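# Four arms carry a loaded container level onto pallet

## Task

Transfer the container so it rests entirely on the pallet, holding it level for the whole move, never letting any item drop freely by more than a few centimetres, and finishing with its contents still inside. Arm mounting points in metres and headings in degrees counter-clockwise from +x: arm1 x=-0.33 y=+0.72 z=+1.07 heading -71; arm2 x=+0.07 y=-0.47 z=+1.10 heading +102; arm3 x=+0.62 y=-0.60 z=+0.63 heading +121; arm4 x=+0.69 y=+0.75 z=+0.61 heading -100. At the end every gripper must release and the arms must withdraw; the result only counts if it stays in place with no robot supporting it.

## Robot and tools

ROBOTS. Four identical i2rt Big YAM arms: arm1, arm2, arm3, arm4. Each has six revolute joints, a two-finger gripper and a wrist camera (arm1_cam_wrist to arm4_cam_wrist). A fixed room camera, cam_high, belongs to no arm. The hand reaches roughly 1.0 m out from the joint 1 axis. With joints 1 and 6 at zero and the hand held level pointing forward, the wrist camera rides on top of the hand and views the fingertips.

FRAME. One shared world frame: origin on the floor, +z up. Base positions and headings are given in the task. The hand point is halfway between the fingertips; the hand's z axis runs along the fingers, and the fingers open and close along its y axis. The exact foot poses are not printed anywhere.

execute_actions. Argument "actions" is a list holding one action or nothing (empty list = just report state and images). An action is an object keyed by arm name; each arm gets its own object containing "joints", which maps joint names to absolute targets (not offsets). Names and ranges: joint1_rad -2.879..2.879 (rotation about the foot, positive = counter-clockwise seen from above, 0 = along the foot's heading); joint2_rad 0..3.141 (shoulder; 0 = upper arm pointing back about level, larger values lift it up then forward); joint3_rad 0..3.019 (elbow; 0 = folded, larger opens); joint4_rad -1.692..1.57 (hand pitch, positive tips fingers up); joint5_rad -1.57..1.57 (hand yaw, positive to the arm's right); joint6_rad -2.094..2.094 (hand roll, positive clockwise viewed from behind the hand); all in radians. gripper_m 0..0.093 is fingertip separation in metres; finger force tops out near 50 to 62 N per pad, lower on some units. Completion tolerances: ±0.045, ±0.14, ±0.09, ±0.055, ±0.03, ±0.035 rad for joints 1 to 6, ±0.003 m for the gripper. All named motions start at once and may finish at different moments; because joints move at unequal speeds, the hand can sweep a wide path between postures. Any joint or arm left out keeps its previous target and may keep pushing. An unknown key or out-of-range value rejects the entire call and nothing moves. Optional "cameras": list of camera names, or "all"; omitted or null gives all, [] gives none; a bad name rejects the call. Images come from the end of the call, in the order listed on the "pictures" line.

wait: "seconds" 0 to 10. Commands nothing new; returns the same report as an empty action.

zoom_image: "camera" (one of the five names) and "region" [x0, y0, x1, y1] in pixels, origin at the image's top-left, at most 504 by 504. Works only on cameras with full images in the most recent result.

finished_scene: "scene" is the integer number of the scene being closed. Irreversible; the reply states whether the goal was met and may give a new task.

READING RESULTS. joint_positions gives current angles. joint_status tells how each commanded motion ended: off_target (stopped short, may still push), contact_stop or time_out (target dropped, joint holds where it stopped, though a timed-out joint may keep pushing toward a target no more than 0.375, 0.375, 0.113, 0.225, 0.075, 0.3 rad away for joints 1 to 6 and will move there if freed; send its reported position to relax it), not_followed (a self/inter-arm clearance check blocked the targets, announced by a "joint command not followed" line with a cause; the arm may retry them on later actions; the gripper part still runs). on_its_own lists uncommanded behaviour; "held at" is the target held, not the actual angle. Joint torques are full drive outputs with per-arm offset, scale and noise, nonzero even unloaded; friction can mask or mimic load. A small target change may not move a joint. A load-bearing joint after time_out will sag.

HEAT. Holding loads warms motors, even while you think. MOTOR HOT appears from 85 °C; at 100 °C an OVER-TEMPERATURE FAULT stops that arm's motors and gripper and it drops until cooled; affected keys show limit_stop_at_motor_heat, so resend targets. Avoid sustained hard pushing.

AVOID. Arms do not stop on contact and can push hard. A hard squeeze between two arms fails and ends the run; a hard collision may too. No state line reports arm-to-arm contact, and the clearance check can act late and ignores fingers, gripper housings and wrist cameras. Objects touching arms do not count as collisions. Arms do not wait for one another. Do not tilt the container, drop or slam anything, or knock items off the work area or onto the floor. Loose objects may occasionally be nudged by outside disturbances. The robot holds your last command while you think.

Each tool is called after "Request:" by a JSON object that holds its "method" and its "body".

## Session

Request:
{"method": "execute_actions", "body": {"actions": []}}

Scene clock: 0.00 s.
Joint torques (N m, as the arm reports them, + toward a larger angle): no reading
Motor temperatures (°C, as the motors report them): arm1=[20 20 23 20 19 21] | arm2=[20 21 21 22 22 21] | arm3=[23 20 20 22 21 22] | arm4=[23 20 20 21 20 22]
arm1.joint_positions: joint1_rad=+0.170 joint2_rad=+0.528 joint3_rad=+1.445 joint4_rad=-1.280 joint5_rad=-0.126 joint6_rad=+0.216 gripper_m=+0.094
arm1.joint_status: not commanded
arm1.hand: x=-0.2183 y=+0.5642 z=+1.6645 quat_wxyz=(-0.539, -0.464, -0.678, +0.188) (m; scene frame)
arm2.joint_positions: joint1_rad=-0.616 joint2_rad=+0.446 joint3_rad=+1.337 joint4_rad=-1.350 joint5_rad=-0.025 joint6_rad=+0.195 gripper_m=+0.094
arm2.joint_status: not commanded
arm2.hand: x=+0.1430 y=-0.3170 z=+1.6463 quat_wxyz=(-0.400, +0.397, -0.751, -0.344) (m; scene frame)
arm3.joint_positions: joint1_rad=-0.604 joint2_rad=+0.605 joint3_rad=+1.404 joint4_rad=-1.285 joint5_rad=-0.233 joint6_rad=-0.240 gripper_m=+0.094
arm3.joint_status: not commanded
arm3.hand: x=+0.5876 y=-0.3599 z=+1.1904 quat_wxyz=(-0.354, +0.694, -0.501, -0.378) (m; scene frame)
arm4.joint_positions: joint1_rad=-0.424 joint2_rad=+0.512 joint3_rad=+1.392 joint4_rad=-1.378 joint5_rad=+0.069 joint6_rad=+0.099 gripper_m=+0.094
arm4.joint_status: not commanded
arm4.hand: x=+0.5770 y=+0.6098 z=+1.1632 quat_wxyz=(-0.237, -0.785, -0.343, +0.458) (m; scene frame)
pictures: arm1_cam_wrist, arm2_cam_wrist, arm3_cam_wrist, arm4_cam_wrist, cam_high
Images, in order (width x height): arm1_cam_wrist 504x504, arm2_cam_wrist 504x504, arm3_cam_wrist 504x504, arm4_cam_wrist 504x504, cam_high 504x504.

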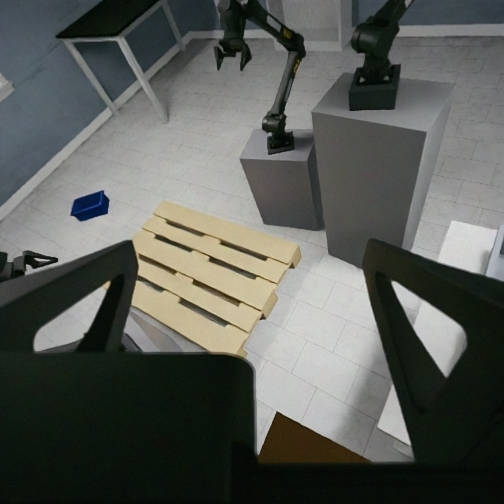

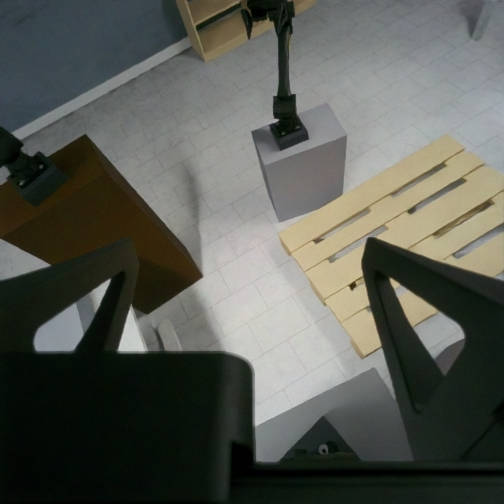

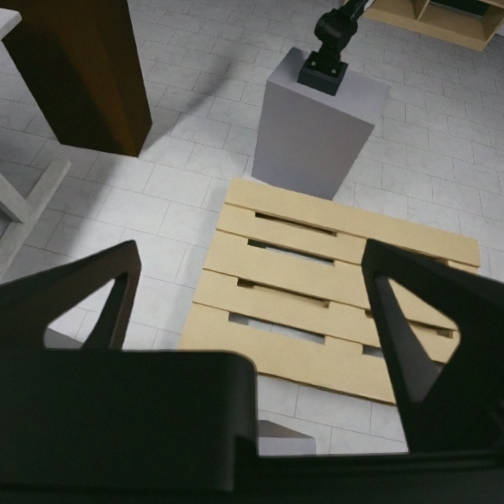

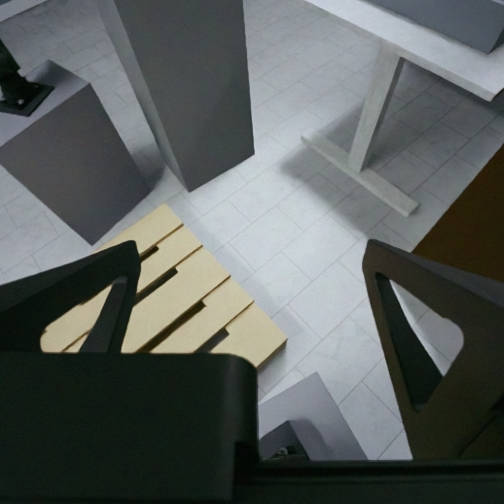

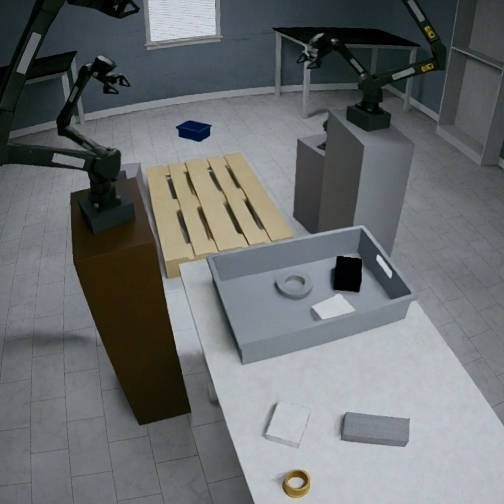

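Request:
{"method": "execute_actions", "body": {"actions": [{"arm1":{"joints":{"joint1_rad":-0.3,"joint2_rad":1.2,"joint3_rad":1.3,"joint4_rad":-1.4,"joint5_rad":0,"joint6_rad":0}},"arm2":{"joints":{"joint1_rad":0.5,"joint2_rad":1.0,"joint3_rad":1.0,"joint4_rad":-1.1,"joint5_rad":0,"joint6_rad":0}},"arm3":{"joints":{"joint2_rad":1.5,"joint3_rad":1.0,"joint4_rad":-0.3,"joint5_rad":0,"joint6_rad":0}},"arm4":{"joints":{"joint1_rad":0,"joint4_rad":-0.3,"joint5_rad":0,"joint6_rad":0}}}]}}

Scene clock: 23.43 s.
Joint torques (N m, as the arm reports them, + toward a larger angle): arm1=[ -0.92 -10.37  10.04   0.68   0.07  -0.12] | arm2=[-0.12 -6.06 12.27  1.61 -0.02 -0.09] | arm3=[ -1.64 -14.66   9.64   2.63   0.19  -0.03] | arm4=[ 2.17  3.44  9.59  2.13 -0.3  -0.18]
Motor temperatures (°C, as the motors report them): arm1=[20 20 25 20 19 21] | arm2=[20 21 23 22 22 21] | arm3=[23 20 22 23 21 22] | arm4=[23 20 22 21 20 22]
arm1.joint_positions: joint1_rad=-0.296 joint2_rad=+1.208 joint3_rad=+1.289 joint4_rad=-1.387 joint5_rad=-0.002 joint6_rad=+0.012 gripper_m=+0.094
arm1.joint_status: all done
arm1.hand: x=-0.3137 y=+0.3241 z=+1.3704 quat_wxyz=(-0.098, -0.693, -0.709, +0.090) (m; scene frame)
arm2.joint_positions: joint1_rad=+0.499 joint2_rad=+1.014 joint3_rad=+0.994 joint4_rad=-1.116 joint5_rad=+0.001 joint6_rad=+0.013 gripper_m=+0.094
arm2.joint_status: all done
arm2.hand: x=-0.1611 y=-0.1952 z=+1.3650 quat_wxyz=(-0.089, +0.882, -0.415, -0.203) (m; scene frame)
arm3.joint_positions: joint1_rad=-0.604 joint2_rad=+1.491 joint3_rad=+0.969 joint4_rad=-0.322 joint5_rad=-0.004 joint6_rad=-0.013 gripper_m=+0.094
arm3.joint_status: all done
arm3.hand: x=+0.6522 y=-0.0425 z=+0.7638 quat_wxyz=(-0.260, +0.646, -0.678, -0.236) (m; scene frame)
arm4.joint_positions: joint1_rad=-0.011 joint2_rad=+0.512 joint3_rad=+1.392 joint4_rad=-0.320 joint5_rad=+0.004 joint6_rad=+0.016 gripper_m=+0.094
arm4.joint_status: all done
arm4.hand: x=+0.6580 y=+0.5830 z=+1.4111 quat_wxyz=(-0.563, -0.373, -0.302, +0.673) (m; scene frame)
pictures: arm1_cam_wrist, arm2_cam_wrist, arm3_cam_wrist, arm4_cam_wrist, cam_high
Images, in order (width x height): arm1_cam_wrist 504x504, arm2_cam_wrist 504x504, arm3_cam_wrist 504x504, arm4_cam_wrist 504x504, cam_high 504x504.

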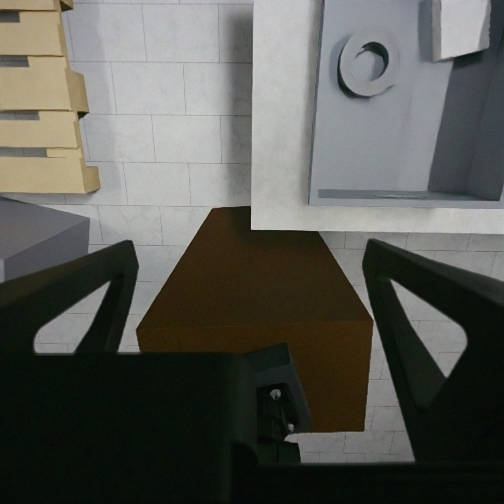

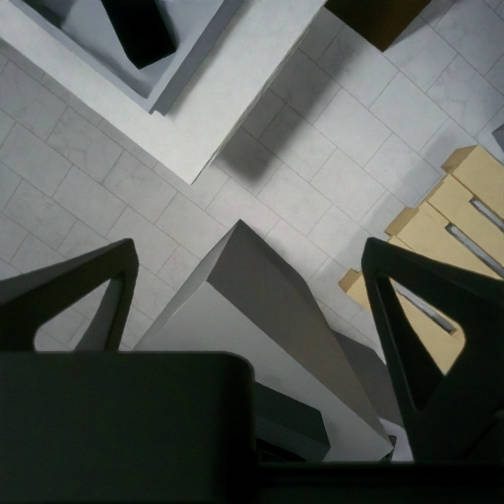

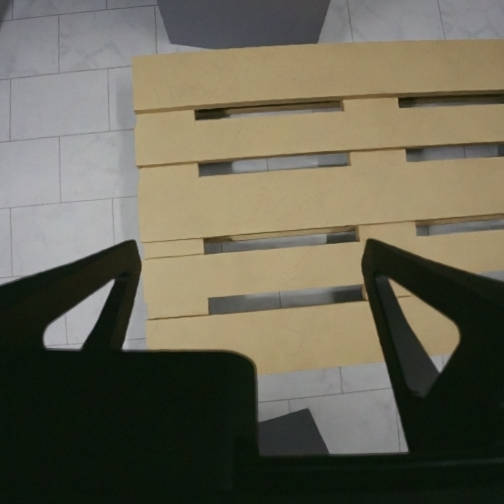

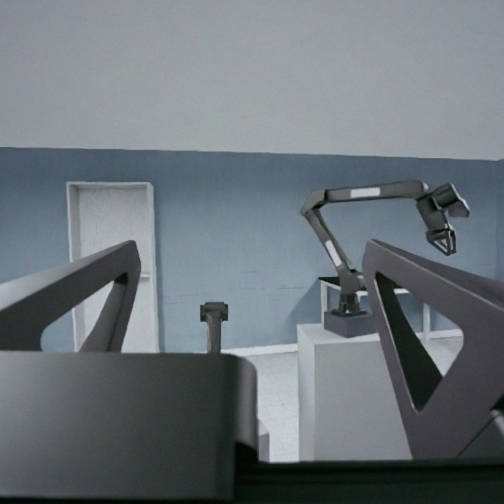

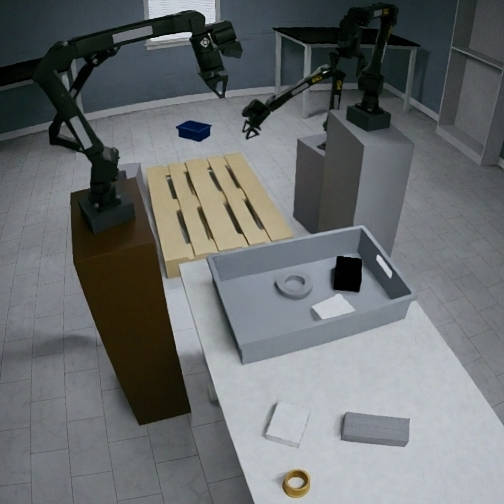

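Request:
{"method": "execute_actions", "body": {"actions": [{"arm1":{"joints":{"joint2_rad":0.4}},"arm2":{"joints":{"joint3_rad":1.9}},"arm3":{"joints":{"joint3_rad":0.45}},"arm4":{"joints":{"joint2_rad":1.5}}}], "cameras": ["cam_high"]}}

Scene clock: 72.10 s.
Joint torques (N m, as the arm reports them, + toward a larger angle): arm1=[-1.12  6.47  7.78  1.58  0.07 -0.12] | arm2=[-0.16 -0.61 11.29  2.35 -0.03 -0.1 ] | arm3=[ -1.27 -10.02   4.64   1.27   0.2   -0.03] | arm4=[  2.12 -12.64  14.92   2.05  -0.29  -0.18]
Motor temperatures (°C, as the motors report them): arm1=[20 21 28 20 19 21] | arm2=[20 21 26 22 22 21] | arm3=[23 21 23 23 21 22] | arm4=[23 21 23 21 20 22]
arm1.joint_positions: joint1_rad=-0.296 joint2_rad=+0.392 joint3_rad=+1.289 joint4_rad=-1.387 joint5_rad=-0.002 joint6_rad=+0.012 gripper_m=+0.094
arm1.joint_status: all done
arm1.hand: x=-0.3225 y=+0.5672 z=+1.5885 quat_wxyz=(-0.374, -0.599, -0.613, +0.354) (m; scene frame)
arm2.joint_positions: joint1_rad=+0.499 joint2_rad=+0.987 joint3_rad=+1.871 joint4_rad=-1.113 joint5_rad=+0.001 joint6_rad=+0.013 gripper_m=+0.094
arm2.joint_status: all done
arm2.hand: x=-0.1461 y=-0.2075 z=+1.8310 quat_wxyz=(-0.257, +0.704, -0.333, -0.572) (m; scene frame)
arm3.joint_positions: joint1_rad=-0.604 joint2_rad=+1.498 joint3_rad=+0.440 joint4_rad=-0.310 joint5_rad=-0.004 joint6_rad=-0.013 gripper_m=+0.094
arm3.joint_status: all done
arm3.hand: x=+0.6372 y=-0.2989 z=+0.5667 quat_wxyz=(-0.073, +0.685, -0.722, -0.063) (m; scene frame)
arm4.joint_positions: joint1_rad=-0.011 joint2_rad=+1.503 joint3_rad=+1.385 joint4_rad=-0.306 joint5_rad=+0.004 joint6_rad=+0.016 gripper_m=+0.094
arm4.joint_status: all done
arm4.hand: x=+0.5631 y=+0.0977 z=+0.9822 quat_wxyz=(-0.349, -0.651, -0.527, +0.420) (m; scene frame)
pictures: cam_high
Images, in order (width x height): cam_high 504x504.

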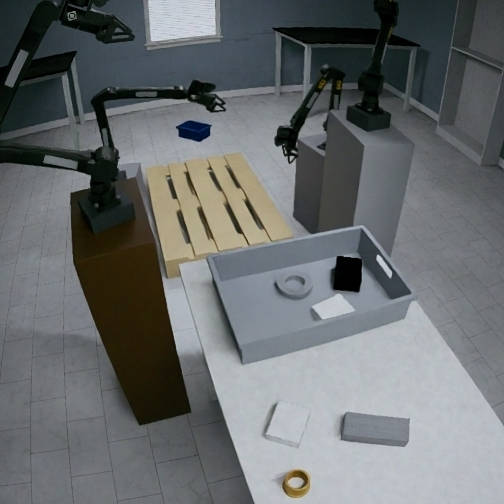

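Request:
{"method": "execute_actions", "body": {"actions": [{"arm1":{"joints":{"joint1_rad":-0.6,"joint2_rad":1.486,"joint3_rad":1.79,"joint4_rad":-1.354}},"arm2":{"joints":{"joint1_rad":0.85,"joint2_rad":1.486,"joint3_rad":1.79,"joint4_rad":-1.354}},"arm4":{"joints":{"joint2_rad":1.5,"joint3_rad":0.6,"joint4_rad":-0.15}}}]}}

Scene clock: 107.80 s.
Joint torques (N m, as the arm reports them, + toward a larger angle): arm1=[ -1.21 -14.79  10.77   1.73   0.07  -0.12] | arm2=[ -0.81 -13.05  12.59   0.28  -0.02  -0.09] | arm3=[-1.27 -9.65  4.61  1.2   0.19 -0.01] | arm4=[ 2.13 -8.24  8.38  1.75 -0.29 -0.18]
Motor temperatures (°C, as the motors report them): arm1=[20 21 27 20 19 21] | arm2=[20 21 26 22 22 21] | arm3=[23 21 22 23 21 22] | arm4=[23 21 26 21 20 22]
arm1.joint_positions: joint1_rad=-0.590 joint2_rad=+1.484 joint3_rad=+1.769 joint4_rad=-1.361 joint5_rad=-0.002 joint6_rad=+0.011 gripper_m=+0.094
arm1.joint_status: all done
arm1.hand: x=-0.4661 y=+0.1984 z=+1.4724 quat_wxyz=(-0.152, -0.772, -0.587, +0.192) (m; scene frame)
arm2.joint_positions: joint1_rad=+0.856 joint2_rad=+1.487 joint3_rad=+1.777 joint4_rad=-1.338 joint5_rad=+0.001 joint6_rad=+0.012 gripper_m=+0.094
arm2.joint_status: all done
arm2.hand: x=-0.4001 y=-0.2073 z=+1.5206 quat_wxyz=(-0.064, +0.932, -0.249, -0.257) (m; scene frame)
arm3.joint_positions: joint1_rad=-0.604 joint2_rad=+1.498 joint3_rad=+0.440 joint4_rad=-0.310 joint5_rad=-0.004 joint6_rad=-0.013 gripper_m=+0.094
arm3.joint_status: not commanded
arm3.hand: x=+0.6372 y=-0.2989 z=+0.5667 quat_wxyz=(-0.073, +0.685, -0.722, -0.063) (m; scene frame)
arm4.joint_positions: joint1_rad=-0.011 joint2_rad=+1.498 joint3_rad=+0.596 joint4_rad=-0.162 joint5_rad=+0.004 joint6_rad=+0.016 gripper_m=+0.094
arm4.joint_status: all done
arm4.hand: x=+0.6092 y=+0.3391 z=+0.6115 quat_wxyz=(-0.162, -0.751, -0.609, +0.197) (m; scene frame)
pictures: arm1_cam_wrist, arm2_cam_wrist, arm3_cam_wrist, arm4_cam_wrist, cam_high
Images, in order (width x height): arm1_cam_wrist 504x504, arm2_cam_wrist 504x504, arm3_cam_wrist 504x504, arm4_cam_wrist 504x504, cam_high 504x504.

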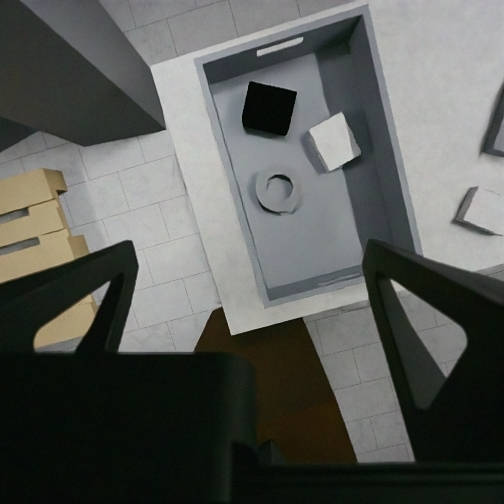

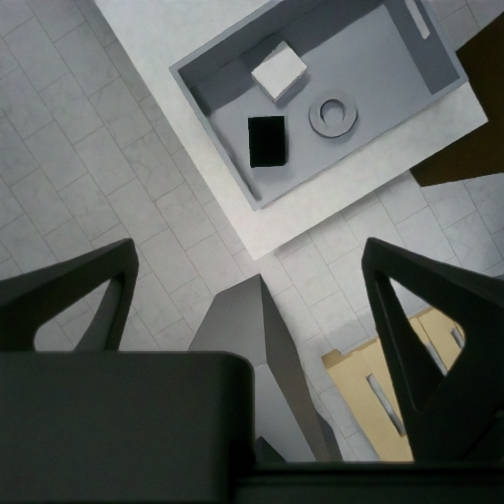

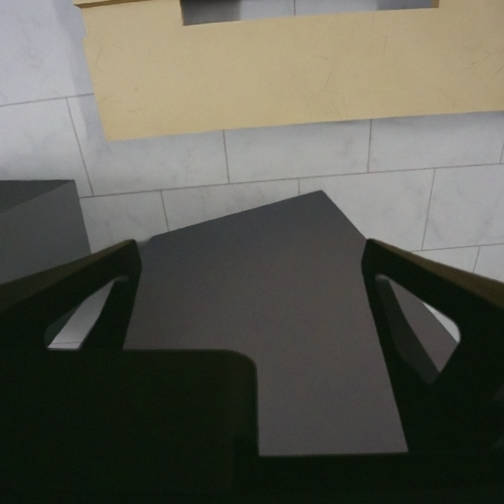

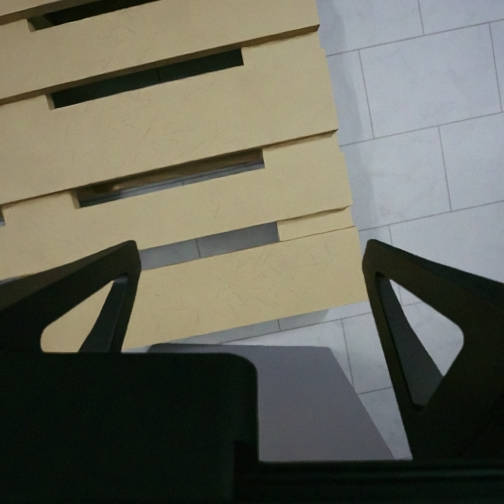

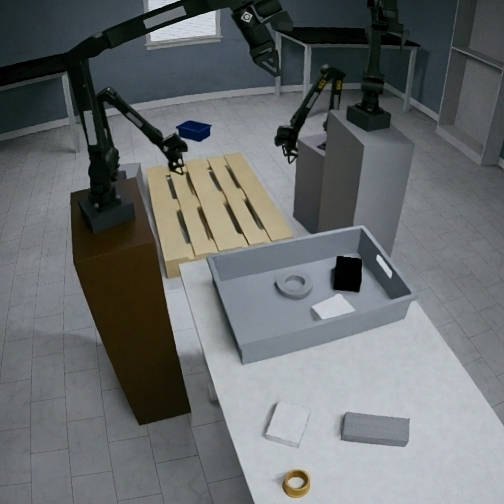

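Request:
{"method": "execute_actions", "body": {"actions": [{"arm1":{"joints":{"joint1_rad":-1.218,"joint2_rad":2.23,"joint3_rad":1.86,"joint4_rad":-1.173,"joint6_rad":-0.93}},"arm2":{"joints":{"joint1_rad":0.738,"joint2_rad":2.19,"joint3_rad":1.70,"joint4_rad":-1.051,"joint6_rad":0.904}},"arm3":{"joints":{"joint1_rad":0.19,"joint2_rad":0.6,"joint3_rad":0.7,"joint4_rad":-1.3}},"arm4":{"joints":{"joint1_rad":-0.72,"joint2_rad":0.6,"joint3_rad":0.7,"joint4_rad":-1.3}}}]}}

Scene clock: 226.77 s.
Joint torques (N m, as the arm reports them, + toward a larger angle): arm1=[ -0.98 -24.95  10.38   0.79  -0.16  -0.17] | arm2=[  0.37 -23.14  10.53   0.46   0.06   0.2 ] | arm3=[-0.49 -2.49  9.02  0.53  0.05 -0.04] | arm4=[ 0.58 -0.23 13.6   0.55 -0.19 -0.16]
Motor temperatures (°C, as the motors report them): arm1=[20 22 32 20 19 21] | arm2=[20 22 28 22 22 21] | arm3=[23 21 22 23 21 22] | arm4=[23 21 24 21 20 22]
arm1.joint_positions: joint1_rad=-1.215 joint2_rad=+2.229 joint3_rad=+1.834 joint4_rad=-1.176 joint5_rad=+0.001 joint6_rad=-0.918 gripper_m=+0.094
arm1.joint_status: all done
arm1.hand: x=-0.8373 y=+0.3025 z=+1.0623 quat_wxyz=(-0.001, -0.695, -0.719, -0.001) (m; scene frame)
arm2.joint_positions: joint1_rad=+0.732 joint2_rad=+2.204 joint3_rad=+1.688 joint4_rad=-1.063 joint5_rad=+0.001 joint6_rad=+0.890 gripper_m=+0.094
arm2.joint_status: all done
arm2.hand: x=-0.4377 y=-0.0982 z=+1.0733 quat_wxyz=(+0.002, +0.724, -0.690, -0.003) (m; scene frame)
arm3.joint_positions: joint1_rad=+0.181 joint2_rad=+0.601 joint3_rad=+0.690 joint4_rad=-1.288 joint5_rad=-0.001 joint6_rad=-0.011 gripper_m=+0.094
arm3.joint_status: all done
arm3.hand: x=+0.4721 y=-0.4304 z=+0.8323 quat_wxyz=(-0.074, +0.898, -0.402, -0.161) (m; scene frame)
arm4.joint_positions: joint1_rad=-0.710 joint2_rad=+0.599 joint3_rad=+0.681 joint4_rad=-1.285 joint5_rad=+0.001 joint6_rad=+0.015 gripper_m=+0.094
arm4.joint_status: all done
arm4.hand: x=+0.5217 y=+0.6156 z=+0.8132 quat_wxyz=(-0.065, -0.929, -0.320, +0.176) (m; scene frame)
pictures: arm1_cam_wrist, arm2_cam_wrist, arm3_cam_wrist, arm4_cam_wrist, cam_high
Images, in order (width x height): arm1_cam_wrist 504x504, arm2_cam_wrist 504x504, arm3_cam_wrist 504x504, arm4_cam_wrist 504x504, cam_high 504x504.

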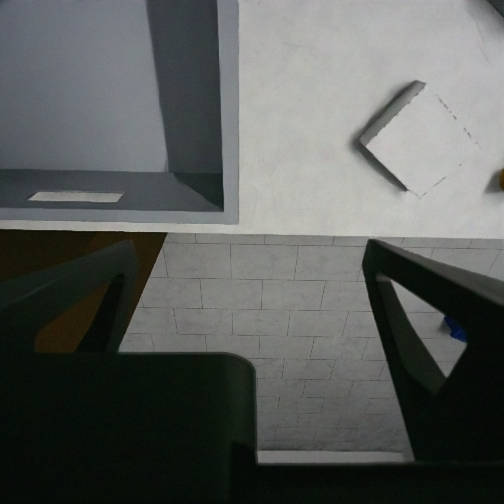

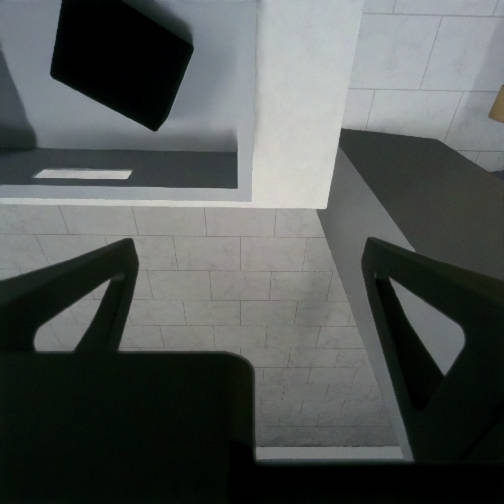

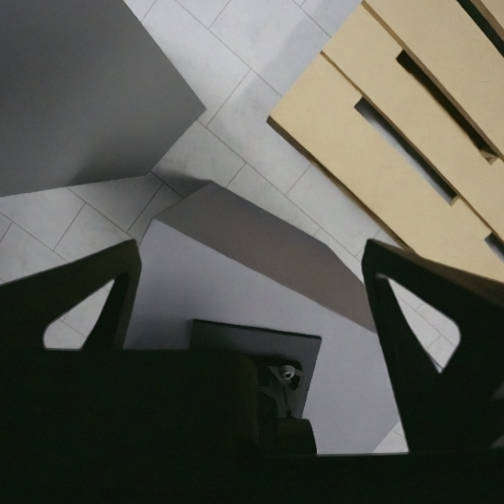

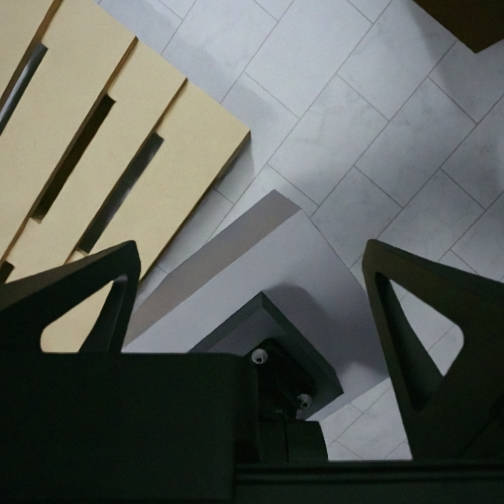

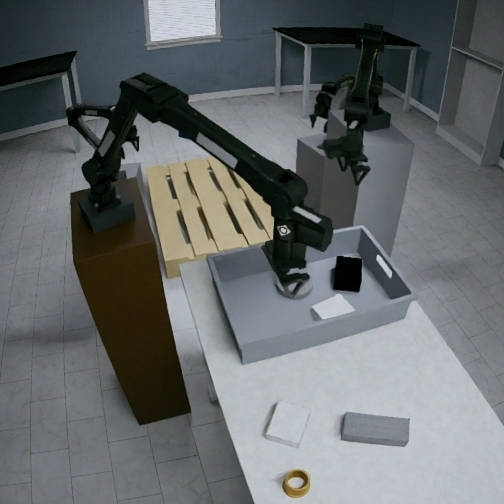

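Request:
{"method": "execute_actions", "body": {"actions": [{"arm1":{"joints":{"joint1_rad":-1.186,"joint2_rad":2.396,"joint3_rad":1.735,"joint4_rad":-0.887,"joint6_rad":-0.86}},"arm2":{"joints":{"joint1_rad":0.738,"joint2_rad":2.445,"joint3_rad":1.72,"joint4_rad":-0.818,"joint6_rad":0.904}}}], "cameras": ["arm1_cam_wrist","arm2_cam_wrist","cam_high"]}}

Scene clock: 243.57 s.
Joint torques (N m, as the arm reports them, + toward a larger angle): arm1=[ -0.12 -25.9    8.21   1.11  -0.16   0.11] | arm2=[  0.44 -23.29   9.92   0.64   0.06   0.19] | arm3=[-0.73 -2.22  9.    0.63  0.06 -0.04] | arm4=[ 0.6  -0.19 13.61  0.55 -0.19 -0.16]
Motor temperatures (°C, as the motors report them): arm1=[20 23 32 20 19 21] | arm2=[20 23 27 22 22 21] | arm3=[23 21 23 23 21 22] | arm4=[23 21 26 21 20 22]
arm1.joint_positions: joint1_rad=-1.193 joint2_rad=+2.404 joint3_rad=+1.718 joint4_rad=-0.900 joint5_rad=+0.001 joint6_rad=-0.871 gripper_m=+0.094
arm1.joint_status: all done
arm1.hand: x=-0.8124 y=+0.3041 z=+0.9139 quat_wxyz=(-0.001, -0.704, -0.710, -0.008) (m; scene frame)
arm2.joint_positions: joint1_rad=+0.732 joint2_rad=+2.449 joint3_rad=+1.700 joint4_rad=-0.833 joint5_rad=+0.001 joint6_rad=+0.891 gripper_m=+0.094
arm2.joint_status: all done
arm2.hand: x=-0.4416 y=-0.0961 z=+0.9261 quat_wxyz=(+0.002, +0.724, -0.690, -0.001) (m; scene frame)
arm3.joint_positions: joint1_rad=+0.181 joint2_rad=+0.601 joint3_rad=+0.690 joint4_rad=-1.288 joint5_rad=-0.001 joint6_rad=-0.011 gripper_m=+0.094
arm3.joint_status: not commanded
arm3.hand: x=+0.4721 y=-0.4304 z=+0.8323 quat_wxyz=(-0.074, +0.898, -0.402, -0.161) (m; scene frame)
arm4.joint_positions: joint1_rad=-0.710 joint2_rad=+0.599 joint3_rad=+0.681 joint4_rad=-1.285 joint5_rad=+0.001 joint6_rad=+0.015 gripper_m=+0.094
arm4.joint_status: not commanded
arm4.hand: x=+0.5217 y=+0.6156 z=+0.8132 quat_wxyz=(-0.065, -0.929, -0.320, +0.176) (m; scene frame)
pictures: arm1_cam_wrist, arm2_cam_wrist, cam_high
Images, in order (width x height): arm1_cam_wrist 504x504, arm2_cam_wrist 504x504, cam_high 504x504.

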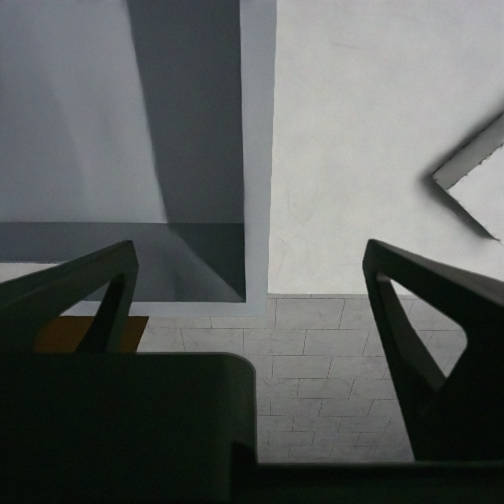

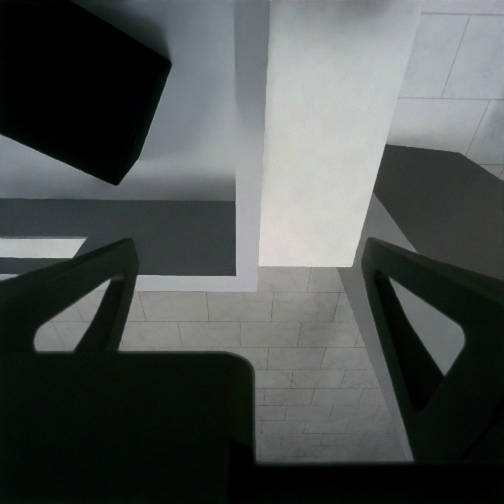

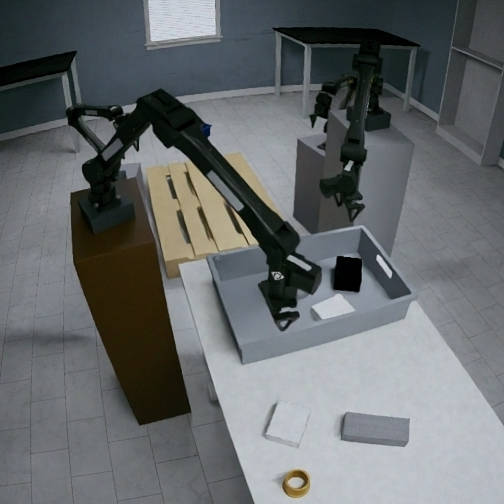

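Request:
{"method": "execute_actions", "body": {"actions": [{"arm1":{"joints":{"joint2_rad":2.545,"joint3_rad":1.778,"joint4_rad":-0.765}},"arm2":{"joints":{"joint2_rad":2.63,"joint3_rad":1.81,"joint4_rad":-0.712}}}], "cameras": ["arm1_cam_wrist","arm2_cam_wrist","cam_high"]}}

Scene clock: 253.20 s.
Joint torques (N m, as the arm reports them, + toward a larger angle): arm1=[ -0.14 -25.96   7.48   1.14  -0.16   0.11] | arm2=[  0.45 -22.21   9.33   0.51   0.05   0.18] | arm3=[-0.94 -2.38  8.98  0.56  0.03 -0.05] | arm4=[ 0.55 -0.24 13.62  0.56 -0.19 -0.16]
Motor temperatures (°C, as the motors report them): arm1=[20 23 31 20 19 21] | arm2=[20 23 27 22 22 21] | arm3=[23 21 23 23 21 22] | arm4=[23 21 26 21 20 22]
arm1.joint_positions: joint1_rad=-1.193 joint2_rad=+2.548 joint3_rad=+1.762 joint4_rad=-0.777 joint5_rad=+0.001 joint6_rad=-0.871 gripper_m=+0.094
arm1.joint_status: all done
arm1.hand: x=-0.8165 y=+0.3003 z=+0.8365 quat_wxyz=(-0.001, -0.704, -0.710, +0.003) (m; scene frame)
arm2.joint_positions: joint1_rad=+0.732 joint2_rad=+2.607 joint3_rad=+1.791 joint4_rad=-0.723 joint5_rad=+0.001 joint6_rad=+0.891 gripper_m=+0.094
arm2.joint_status: all done
arm2.hand: x=-0.4575 y=-0.0849 z=+0.8532 quat_wxyz=(+0.005, +0.723, -0.690, -0.022) (m; scene frame)
arm3.joint_positions: joint1_rad=+0.181 joint2_rad=+0.601 joint3_rad=+0.690 joint4_rad=-1.288 joint5_rad=-0.001 joint6_rad=-0.011 gripper_m=+0.094
arm3.joint_status: not commanded
arm3.hand: x=+0.4721 y=-0.4304 z=+0.8323 quat_wxyz=(-0.074, +0.898, -0.402, -0.161) (m; scene frame)
arm4.joint_positions: joint1_rad=-0.710 joint2_rad=+0.599 joint3_rad=+0.681 joint4_rad=-1.285 joint5_rad=+0.001 joint6_rad=+0.015 gripper_m=+0.094
arm4.joint_status: not commanded
arm4.hand: x=+0.5217 y=+0.6156 z=+0.8132 quat_wxyz=(-0.065, -0.929, -0.320, +0.176) (m; scene frame)
pictures: arm1_cam_wrist, arm2_cam_wrist, cam_high
Images, in order (width x height): arm1_cam_wrist 504x504, arm2_cam_wrist 504x504, cam_high 504x504.

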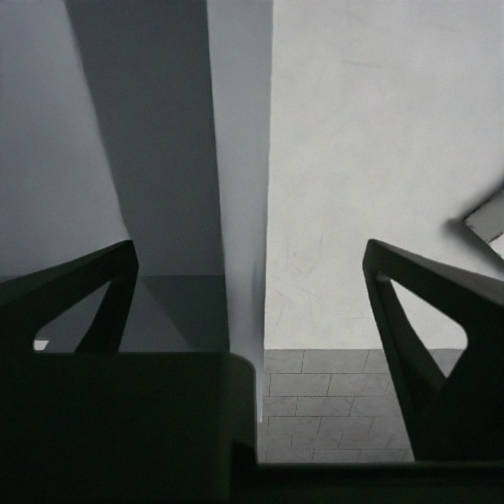

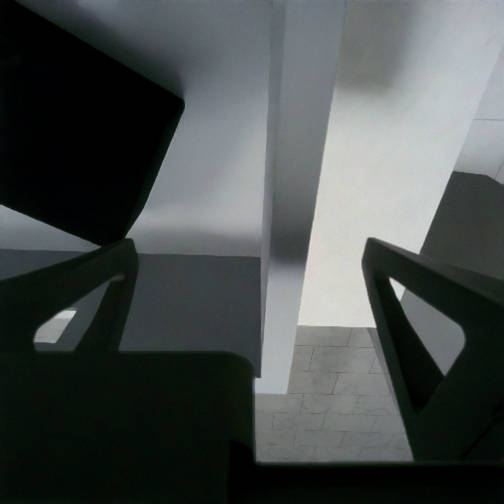

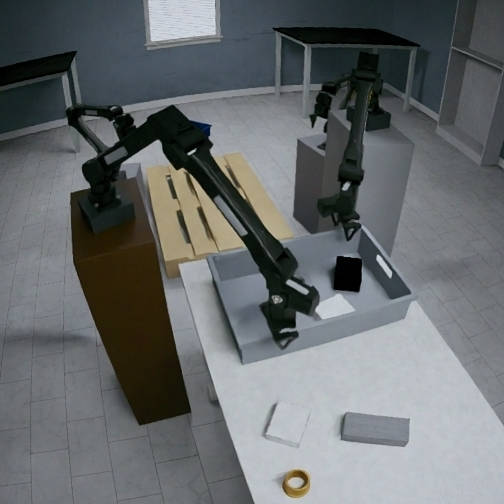

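Request:
{"method": "execute_actions", "body": {"actions": [{"arm1":{"joints":{"joint2_rad":2.655,"joint3_rad":1.83,"joint4_rad":-0.72}},"arm2":{"joints":{"joint1_rad":0.71,"joint2_rad":2.76,"joint3_rad":1.878,"joint4_rad":-0.677}}}], "cameras": ["arm1_cam_wrist","arm2_cam_wrist"]}}

Scene clock: 274.60 s.
Joint torques (N m, as the arm reports them, + toward a larger angle): arm1=[ -0.06 -25.97   7.59   0.88  -0.16   0.11] | arm2=[ -0.46 -21.68   9.21   0.49   0.05   0.18] | arm3=[-0.61 -2.05  9.    0.51  0.07 -0.04] | arm4=[ 0.59 -0.25 13.61  0.55 -0.19 -0.16]
Motor temperatures (°C, as the motors report them): arm1=[20 24 30 20 19 21] | arm2=[20 24 27 22 22 21] | arm3=[23 21 24 23 21 22] | arm4=[23 21 27 21 20 22]
arm1.joint_positions: joint1_rad=-1.193 joint2_rad=+2.648 joint3_rad=+1.811 joint4_rad=-0.729 joint5_rad=+0.001 joint6_rad=-0.870 gripper_m=+0.094
arm1.joint_status: all done
arm1.hand: x=-0.8159 y=+0.3006 z=+0.7877 quat_wxyz=(-0.001, -0.705, -0.710, +0.002) (m; scene frame)
arm2.joint_positions: joint1_rad=+0.714 joint2_rad=+2.731 joint3_rad=+1.855 joint4_rad=-0.688 joint5_rad=+0.001 joint6_rad=+0.891 gripper_m=+0.094
arm2.joint_status: all done
arm2.hand: x=-0.4434 y=-0.0810 z=+0.7919 quat_wxyz=(+0.003, +0.717, -0.697, -0.010) (m; scene frame)
arm3.joint_positions: joint1_rad=+0.181 joint2_rad=+0.601 joint3_rad=+0.690 joint4_rad=-1.288 joint5_rad=-0.001 joint6_rad=-0.011 gripper_m=+0.094
arm3.joint_status: not commanded
arm3.hand: x=+0.4721 y=-0.4304 z=+0.8323 quat_wxyz=(-0.074, +0.898, -0.402, -0.161) (m; scene frame)
arm4.joint_positions: joint1_rad=-0.710 joint2_rad=+0.599 joint3_rad=+0.681 joint4_rad=-1.285 joint5_rad=+0.001 joint6_rad=+0.015 gripper_m=+0.094
arm4.joint_status: not commanded
arm4.hand: x=+0.5217 y=+0.6156 z=+0.8132 quat_wxyz=(-0.065, -0.929, -0.320, +0.176) (m; scene frame)
pictures: arm1_cam_wrist, arm2_cam_wrist
Images, in order (width x height): arm1_cam_wrist 504x504, arm2_cam_wrist 504x504.

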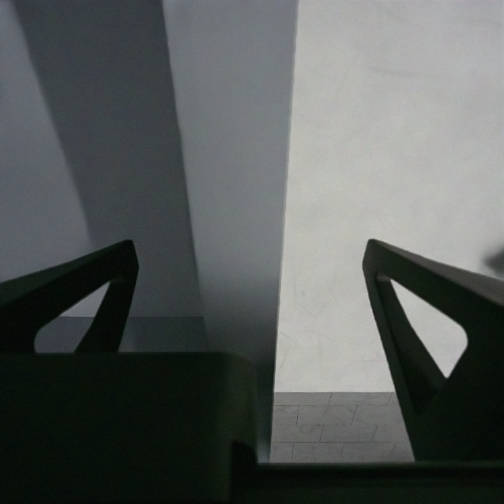

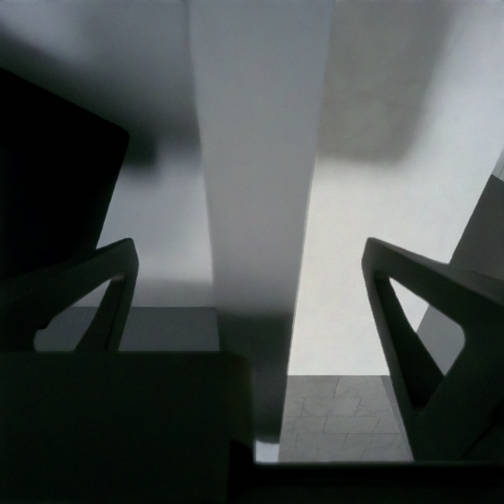

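Request:
{"method": "execute_actions", "body": {"actions": [{"arm1":{"joints":{"gripper_m":0.0}},"arm2":{"joints":{"gripper_m":0.0}}}], "cameras": ["arm1_cam_wrist","arm2_cam_wrist"]}}

Scene clock: 281.37 s.
Joint torques (N m, as the arm reports them, + toward a larger angle): arm1=[  0.2  -25.45   7.56   1.14   0.27   0.13] | arm2=[ -0.4  -21.85   9.26   0.33   0.53   0.15] | arm3=[-0.66 -2.3   8.99  0.53  0.06 -0.04] | arm4=[ 0.56 -0.23 13.6   0.56 -0.19 -0.16]
Motor temperatures (°C, as the motors report them): arm1=[20 24 30 20 19 21] | arm2=[20 24 26 22 22 21] | arm3=[23 21 24 23 21 22] | arm4=[23 21 27 21 20 22]
arm1.joint_positions: joint1_rad=-1.194 joint2_rad=+2.648 joint3_rad=+1.811 joint4_rad=-0.733 joint5_rad=-0.010 joint6_rad=-0.872 gripper_m=+0.013
arm1.joint_status: gripper_m off_target (ended at +0.013, target +0.000)
arm1.hand: x=-0.8142 y=+0.3001 z=+0.7877 quat_wxyz=(-0.006, -0.704, -0.710, +0.001) (m; scene frame)
arm2.joint_positions: joint1_rad=+0.712 joint2_rad=+2.731 joint3_rad=+1.855 joint4_rad=-0.684 joint5_rad=-0.010 joint6_rad=+0.894 gripper_m=+0.013
arm2.joint_status: gripper_m off_target (ended at +0.013, target +0.000)
arm2.hand: x=-0.4448 y=-0.0813 z=+0.7919 quat_wxyz=(+0.009, +0.716, -0.698, -0.011) (m; scene frame)
arm3.joint_positions: joint1_rad=+0.181 joint2_rad=+0.601 joint3_rad=+0.690 joint4_rad=-1.288 joint5_rad=-0.001 joint6_rad=-0.011 gripper_m=+0.094
arm3.joint_status: not commanded
arm3.hand: x=+0.4721 y=-0.4304 z=+0.8323 quat_wxyz=(-0.074, +0.898, -0.402, -0.161) (m; scene frame)
arm4.joint_positions: joint1_rad=-0.710 joint2_rad=+0.599 joint3_rad=+0.681 joint4_rad=-1.285 joint5_rad=+0.001 joint6_rad=+0.015 gripper_m=+0.094
arm4.joint_status: not commanded
arm4.hand: x=+0.5217 y=+0.6156 z=+0.8132 quat_wxyz=(-0.065, -0.929, -0.320, +0.176) (m; scene frame)
pictures: arm1_cam_wrist, arm2_cam_wrist
Images, in order (width x height): arm1_cam_wrist 504x504, arm2_cam_wrist 504x504.

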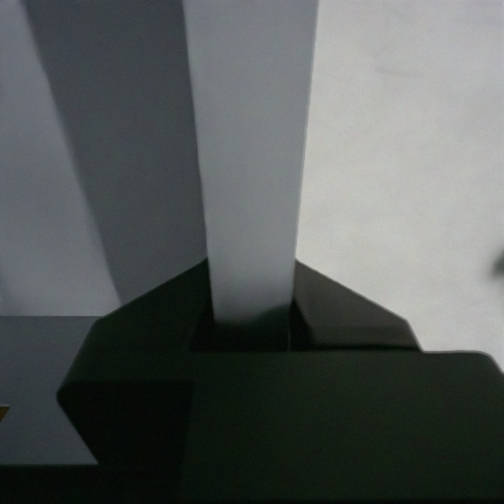

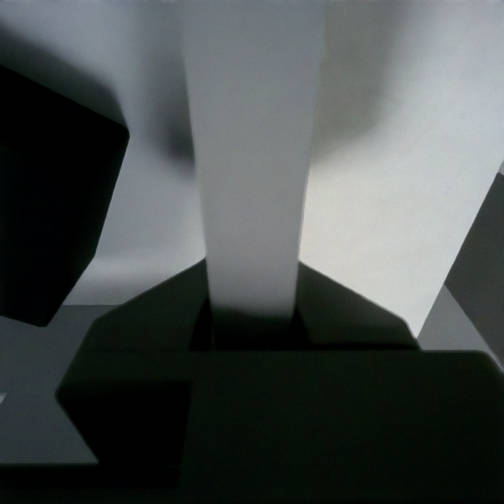

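Request:
{"method": "execute_actions", "body": {"actions": [{"arm1":{"joints":{"joint2_rad":2.53,"joint3_rad":1.79,"joint4_rad":-0.78}},"arm2":{"joints":{"joint2_rad":2.615,"joint3_rad":1.82,"joint4_rad":-0.73}}}], "cameras": ["cam_high"]}}

Scene clock: 286.40 s.
Joint torques (N m, as the arm reports them, + toward a larger angle): arm1=[ -0.27 -34.95   7.15  -0.18   0.69  -0.11] | arm2=[  0.25 -31.31   6.29  -2.13   0.37  -0.03] | arm3=[-0.52 -2.06  8.99  0.56  0.05 -0.04] | arm4=[ 0.57 -0.22 13.62  0.55 -0.18 -0.16]
Motor temperatures (°C, as the motors report them): arm1=[20 24 30 20 19 21] | arm2=[20 24 26 22 22 21] | arm3=[23 21 24 23 21 22] | arm4=[23 21 27 21 20 22]
arm1.joint_positions: joint1_rad=-1.190 joint2_rad=+2.630 joint3_rad=+1.774 joint4_rad=-0.757 joint5_rad=-0.021 joint6_rad=-0.849 gripper_m=+0.012
arm1.joint_status: all done
arm1.hand: x=-0.7975 y=+0.3089 z=+0.7896 quat_wxyz=(-0.013, -0.711, -0.703, -0.021) (m; scene frame)
arm2.joint_positions: joint1_rad=+0.706 joint2_rad=+2.713 joint3_rad=+1.829 joint4_rad=-0.685 joint5_rad=-0.006 joint6_rad=+0.911 gripper_m=+0.013
arm2.joint_status: all done
arm2.hand: x=-0.4370 y=-0.0812 z=+0.7966 quat_wxyz=(+0.006, +0.708, -0.707, -0.007) (m; scene frame)
arm3.joint_positions: joint1_rad=+0.181 joint2_rad=+0.601 joint3_rad=+0.690 joint4_rad=-1.288 joint5_rad=-0.001 joint6_rad=-0.011 gripper_m=+0.094
arm3.joint_status: not commanded
arm3.hand: x=+0.4721 y=-0.4304 z=+0.8323 quat_wxyz=(-0.074, +0.898, -0.402, -0.161) (m; scene frame)
arm4.joint_positions: joint1_rad=-0.710 joint2_rad=+0.599 joint3_rad=+0.681 joint4_rad=-1.285 joint5_rad=+0.001 joint6_rad=+0.015 gripper_m=+0.094
arm4.joint_status: not commanded
arm4.hand: x=+0.5217 y=+0.6156 z=+0.8132 quat_wxyz=(-0.065, -0.929, -0.320, +0.176) (m; scene frame)
pictures: cam_high
Images, in order (width x height): cam_high 504x504.

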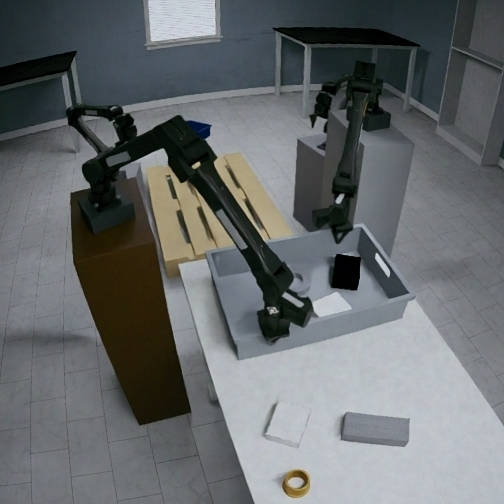

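Request:
{"method": "execute_actions", "body": {"actions": [{"arm1":{"joints":{"joint2_rad":2.45,"joint3_rad":1.83,"joint4_rad":-0.76}},"arm2":{"joints":{"joint2_rad":2.535,"joint3_rad":1.86,"joint4_rad":-0.715}}}], "cameras": ["cam_high"]}}

Scene clock: 291.97 s.
Joint torques (N m, as the arm reports them, + toward a larger angle): arm1=[  0.84 -35.8   10.87   1.12  -0.28   0.21] | arm2=[ -0.7  -33.76  10.27  -1.04   1.48   0.07] | arm3=[-0.58 -2.19  9.02  0.65  0.04 -0.07] | arm4=[ 0.55 -0.23 13.61  0.55 -0.19 -0.16]
Motor temperatures (°C, as the motors report them): arm1=[20 25 30 20 19 21] | arm2=[20 25 26 22 22 21] | arm3=[23 21 24 23 21 22] | arm4=[23 21 27 21 20 22]
arm1.joint_positions: joint1_rad=-1.203 joint2_rad=+2.555 joint3_rad=+1.774 joint4_rad=-0.771 joint5_rad=+0.004 joint6_rad=-0.878 gripper_m=+0.012
arm1.joint_status: all done
arm1.hand: x=-0.8250 y=+0.3019 z=+0.8357 quat_wxyz=(+0.002, -0.705, -0.709, +0.009) (m; scene frame)
arm2.joint_positions: joint1_rad=+0.715 joint2_rad=+2.664 joint3_rad=+1.829 joint4_rad=-0.691 joint5_rad=-0.031 joint6_rad=+0.901 gripper_m=+0.013
arm2.joint_status: all done
arm2.hand: x=-0.4582 y=-0.0779 z=+0.8274 quat_wxyz=(+0.021, +0.714, -0.699, -0.026) (m; scene frame)
arm3.joint_positions: joint1_rad=+0.181 joint2_rad=+0.601 joint3_rad=+0.690 joint4_rad=-1.288 joint5_rad=-0.001 joint6_rad=-0.011 gripper_m=+0.094
arm3.joint_status: not commanded
arm3.hand: x=+0.4721 y=-0.4304 z=+0.8323 quat_wxyz=(-0.074, +0.898, -0.402, -0.161) (m; scene frame)
arm4.joint_positions: joint1_rad=-0.710 joint2_rad=+0.599 joint3_rad=+0.681 joint4_rad=-1.285 joint5_rad=+0.001 joint6_rad=+0.015 gripper_m=+0.094
arm4.joint_status: not commanded
arm4.hand: x=+0.5217 y=+0.6156 z=+0.8132 quat_wxyz=(-0.065, -0.929, -0.320, +0.176) (m; scene frame)
pictures: cam_high
Images, in order (width x height): cam_high 504x504.

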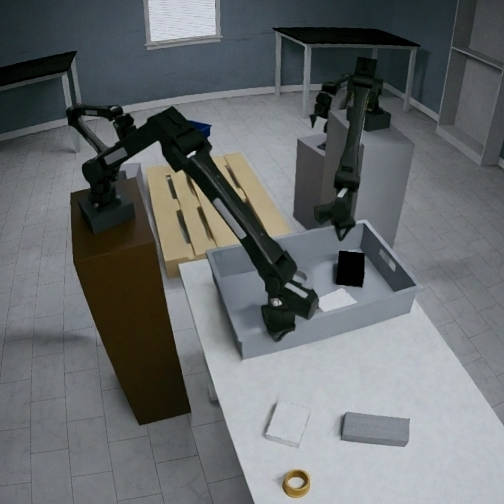

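Request:
{"method": "execute_actions", "body": {"actions": [{"arm1":{"joints":{"joint1_rad":-1.06,"joint2_rad":2.31,"joint3_rad":1.475,"joint4_rad":-0.597,"joint5_rad":0,"joint6_rad":-0.738}},"arm2":{"joints":{"joint1_rad":0.588,"joint2_rad":2.375,"joint3_rad":1.48,"joint4_rad":-0.527,"joint5_rad":0,"joint6_rad":0.778}}}], "cameras": ["cam_high"]}}

Scene clock: 311.40 s.
Joint torques (N m, as the arm reports them, + toward a larger angle): arm1=[  0.07 -30.43   8.5    1.21   0.31   0.13] | arm2=[  0.37 -29.7    7.48  -0.01   0.83   0.17] | arm3=[-0.26 -2.01  8.98  0.59  0.06 -0.05] | arm4=[ 0.56 -0.21 13.61  0.55 -0.19 -0.16]
Motor temperatures (°C, as the motors report them): arm1=[20 27 32 20 19 21] | arm2=[20 26 27 22 24 21] | arm3=[23 21 24 23 21 22] | arm4=[23 21 27 21 20 22]
arm1.joint_positions: joint1_rad=-1.072 joint2_rad=+2.400 joint3_rad=+1.433 joint4_rad=-0.615 joint5_rad=-0.011 joint6_rad=-0.750 gripper_m=+0.012
arm1.joint_status: all done
arm1.hand: x=-0.7039 y=+0.3043 z=+0.8434 quat_wxyz=(-0.007, -0.704, -0.710, -0.006) (m; scene frame)
arm2.joint_positions: joint1_rad=+0.583 joint2_rad=+2.490 joint3_rad=+1.462 joint4_rad=-0.527 joint5_rad=-0.017 joint6_rad=+0.767 gripper_m=+0.013
arm2.joint_status: all done
arm2.hand: x=-0.3350 y=-0.0744 z=+0.8435 quat_wxyz=(+0.012, +0.715, -0.699, -0.014) (m; scene frame)
arm3.joint_positions: joint1_rad=+0.181 joint2_rad=+0.601 joint3_rad=+0.690 joint4_rad=-1.288 joint5_rad=-0.001 joint6_rad=-0.011 gripper_m=+0.094
arm3.joint_status: not commanded
arm3.hand: x=+0.4721 y=-0.4304 z=+0.8323 quat_wxyz=(-0.074, +0.898, -0.402, -0.161) (m; scene frame)
arm4.joint_positions: joint1_rad=-0.710 joint2_rad=+0.599 joint3_rad=+0.681 joint4_rad=-1.285 joint5_rad=+0.001 joint6_rad=+0.015 gripper_m=+0.094
arm4.joint_status: not commanded
arm4.hand: x=+0.5217 y=+0.6156 z=+0.8132 quat_wxyz=(-0.065, -0.929, -0.320, +0.176) (m; scene frame)
pictures: cam_high
Images, in order (width x height): cam_high 504x504.

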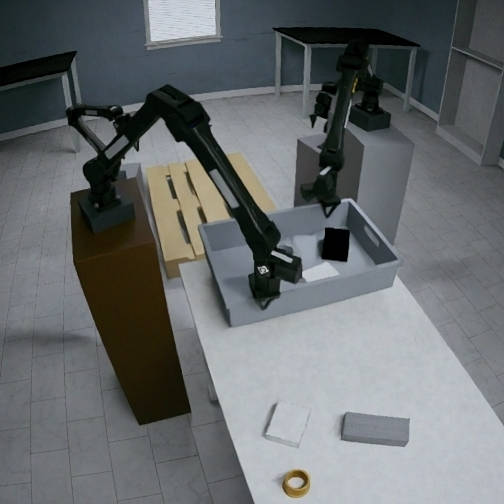

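Request:
{"method": "execute_actions", "body": {"actions": [{"arm1":{"joints":{"joint1_rad":-0.83,"joint2_rad":2.225,"joint3_rad":1.19,"joint4_rad":-0.41,"joint6_rad":-0.51}},"arm2":{"joints":{"joint1_rad":0.378,"joint2_rad":2.295,"joint3_rad":1.16,"joint4_rad":-0.32,"joint6_rad":0.568}}}], "cameras": []}}

Request:
{"method": "execute_actions", "body": {"actions": [{"arm1":{"joints":{"joint1_rad":-0.54,"joint2_rad":2.185,"joint3_rad":1.03,"joint4_rad":-0.305,"joint6_rad":-0.22}},"arm2":{"joints":{"joint1_rad":0.088,"joint2_rad":2.267,"joint3_rad":0.975,"joint4_rad":-0.178,"joint6_rad":0.278}}}], "cameras": ["cam_high"]}}

Scene clock: 325.23 s.
Joint torques (N m, as the arm reports them, + toward a larger angle): arm1=[ -0.38 -27.36   7.01   1.2    0.47  -0.16] | arm2=[  0.55 -25.63   5.27   0.11   1.17   0.02] | arm3=[-0.56 -2.19  9.    0.57  0.05 -0.06] | arm4=[ 0.56 -0.22 13.61  0.56 -0.19 -0.16]
Motor temperatures (°C, as the motors report them): arm1=[20 27 31 20 19 21] | arm2=[20 26 26 22 24 21] | arm3=[23 21 24 23 21 22] | arm4=[23 21 27 21 20 22]
arm1.joint_positions: joint1_rad=-0.832 joint2_rad=+2.303 joint3_rad=+1.148 joint4_rad=-0.425 joint5_rad=-0.015 joint6_rad=-0.496 gripper_m=+0.012
arm1.joint_status: all done
arm1.hand: x=-0.5534 y=+0.2997 z=+0.8388 quat_wxyz=(-0.007, -0.709, -0.705, -0.007) (m; scene frame)
arm2.joint_positions: joint1_rad=+0.372 joint2_rad=+2.397 joint3_rad=+1.143 joint4_rad=-0.323 joint5_rad=-0.025 joint6_rad=+0.570 gripper_m=+0.013
arm2.joint_status: all done
arm2.hand: x=-0.1888 y=-0.0846 z=+0.8368 quat_wxyz=(+0.016, +0.710, -0.704, -0.006) (m; scene frame)
arm3.joint_positions: joint1_rad=+0.181 joint2_rad=+0.601 joint3_rad=+0.690 joint4_rad=-1.288 joint5_rad=-0.001 joint6_rad=-0.011 gripper_m=+0.094
arm3.joint_status: not commanded
arm3.hand: x=+0.4721 y=-0.4304 z=+0.8323 quat_wxyz=(-0.074, +0.898, -0.402, -0.161) (m; scene frame)
arm4.joint_positions: joint1_rad=-0.710 joint2_rad=+0.599 joint3_rad=+0.681 joint4_rad=-1.285 joint5_rad=+0.001 joint6_rad=+0.015 gripper_m=+0.094
arm4.joint_status: not commanded
arm4.hand: x=+0.5217 y=+0.6156 z=+0.8132 quat_wxyz=(-0.065, -0.929, -0.320, +0.176) (m; scene frame)
pictures: none
No camera images: the call's "cameras" was empty. Leave "cameras" out to get every camera's image.

Scene clock: 326.53 s.
Joint torques (N m, as the arm reports them, + toward a larger angle): arm1=[  0.28 -24.17   5.78   1.2    0.33  -0.06] | arm2=[  1.06 -22.4    3.45   0.2    1.12   0.11] | arm3=[-0.77 -2.16  9.07  0.59  0.03 -0.04] | arm4=[ 0.56 -0.23 13.61  0.55 -0.19 -0.16]
Motor temperatures (°C, as the motors report them): arm1=[20 27 31 20 19 21] | arm2=[20 26 26 22 24 21] | arm3=[23 21 25 23 21 22] | arm4=[23 21 27 21 20 22]
arm1.joint_positions: joint1_rad=-0.548 joint2_rad=+2.251 joint3_rad=+0.998 joint4_rad=-0.318 joint5_rad=-0.010 joint6_rad=-0.215 gripper_m=+0.012
arm1.joint_status: all done
arm1.hand: x=-0.4176 y=+0.2973 z=+0.8413 quat_wxyz=(-0.006, -0.708, -0.706, -0.003) (m; scene frame)
arm2.joint_positions: joint1_rad=+0.076 joint2_rad=+2.353 joint3_rad=+0.962 joint4_rad=-0.183 joint5_rad=-0.025 joint6_rad=+0.272 gripper_m=+0.013
arm2.joint_status: all done
arm2.hand: x=-0.0488 y=-0.0830 z=+0.8362 quat_wxyz=(+0.014, +0.711, -0.703, -0.012) (m; scene frame)
arm3.joint_positions: joint1_rad=+0.181 joint2_rad=+0.601 joint3_rad=+0.690 joint4_rad=-1.288 joint5_rad=-0.001 joint6_rad=-0.011 gripper_m=+0.094
arm3.joint_status: not commanded
arm3.hand: x=+0.4721 y=-0.4304 z=+0.8323 quat_wxyz=(-0.074, +0.898, -0.402, -0.161) (m; scene frame)
arm4.joint_positions: joint1_rad=-0.710 joint2_rad=+0.599 joint3_rad=+0.681 joint4_rad=-1.285 joint5_rad=+0.001 joint6_rad=+0.015 gripper_m=+0.094
arm4.joint_status: not commanded
arm4.hand: x=+0.5217 y=+0.6156 z=+0.8132 quat_wxyz=(-0.065, -0.929, -0.320, +0.176) (m; scene frame)
pictures: cam_high
Images, in order (width x height): cam_high 504x504.

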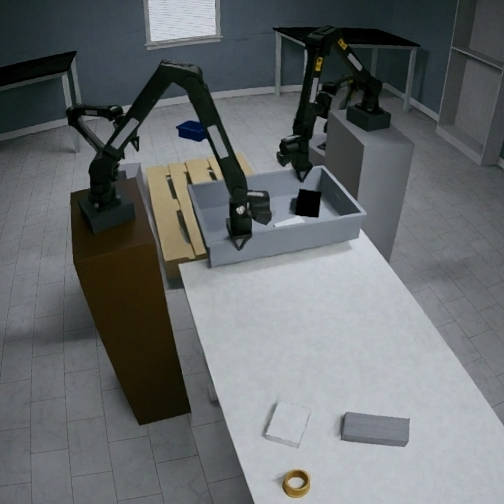

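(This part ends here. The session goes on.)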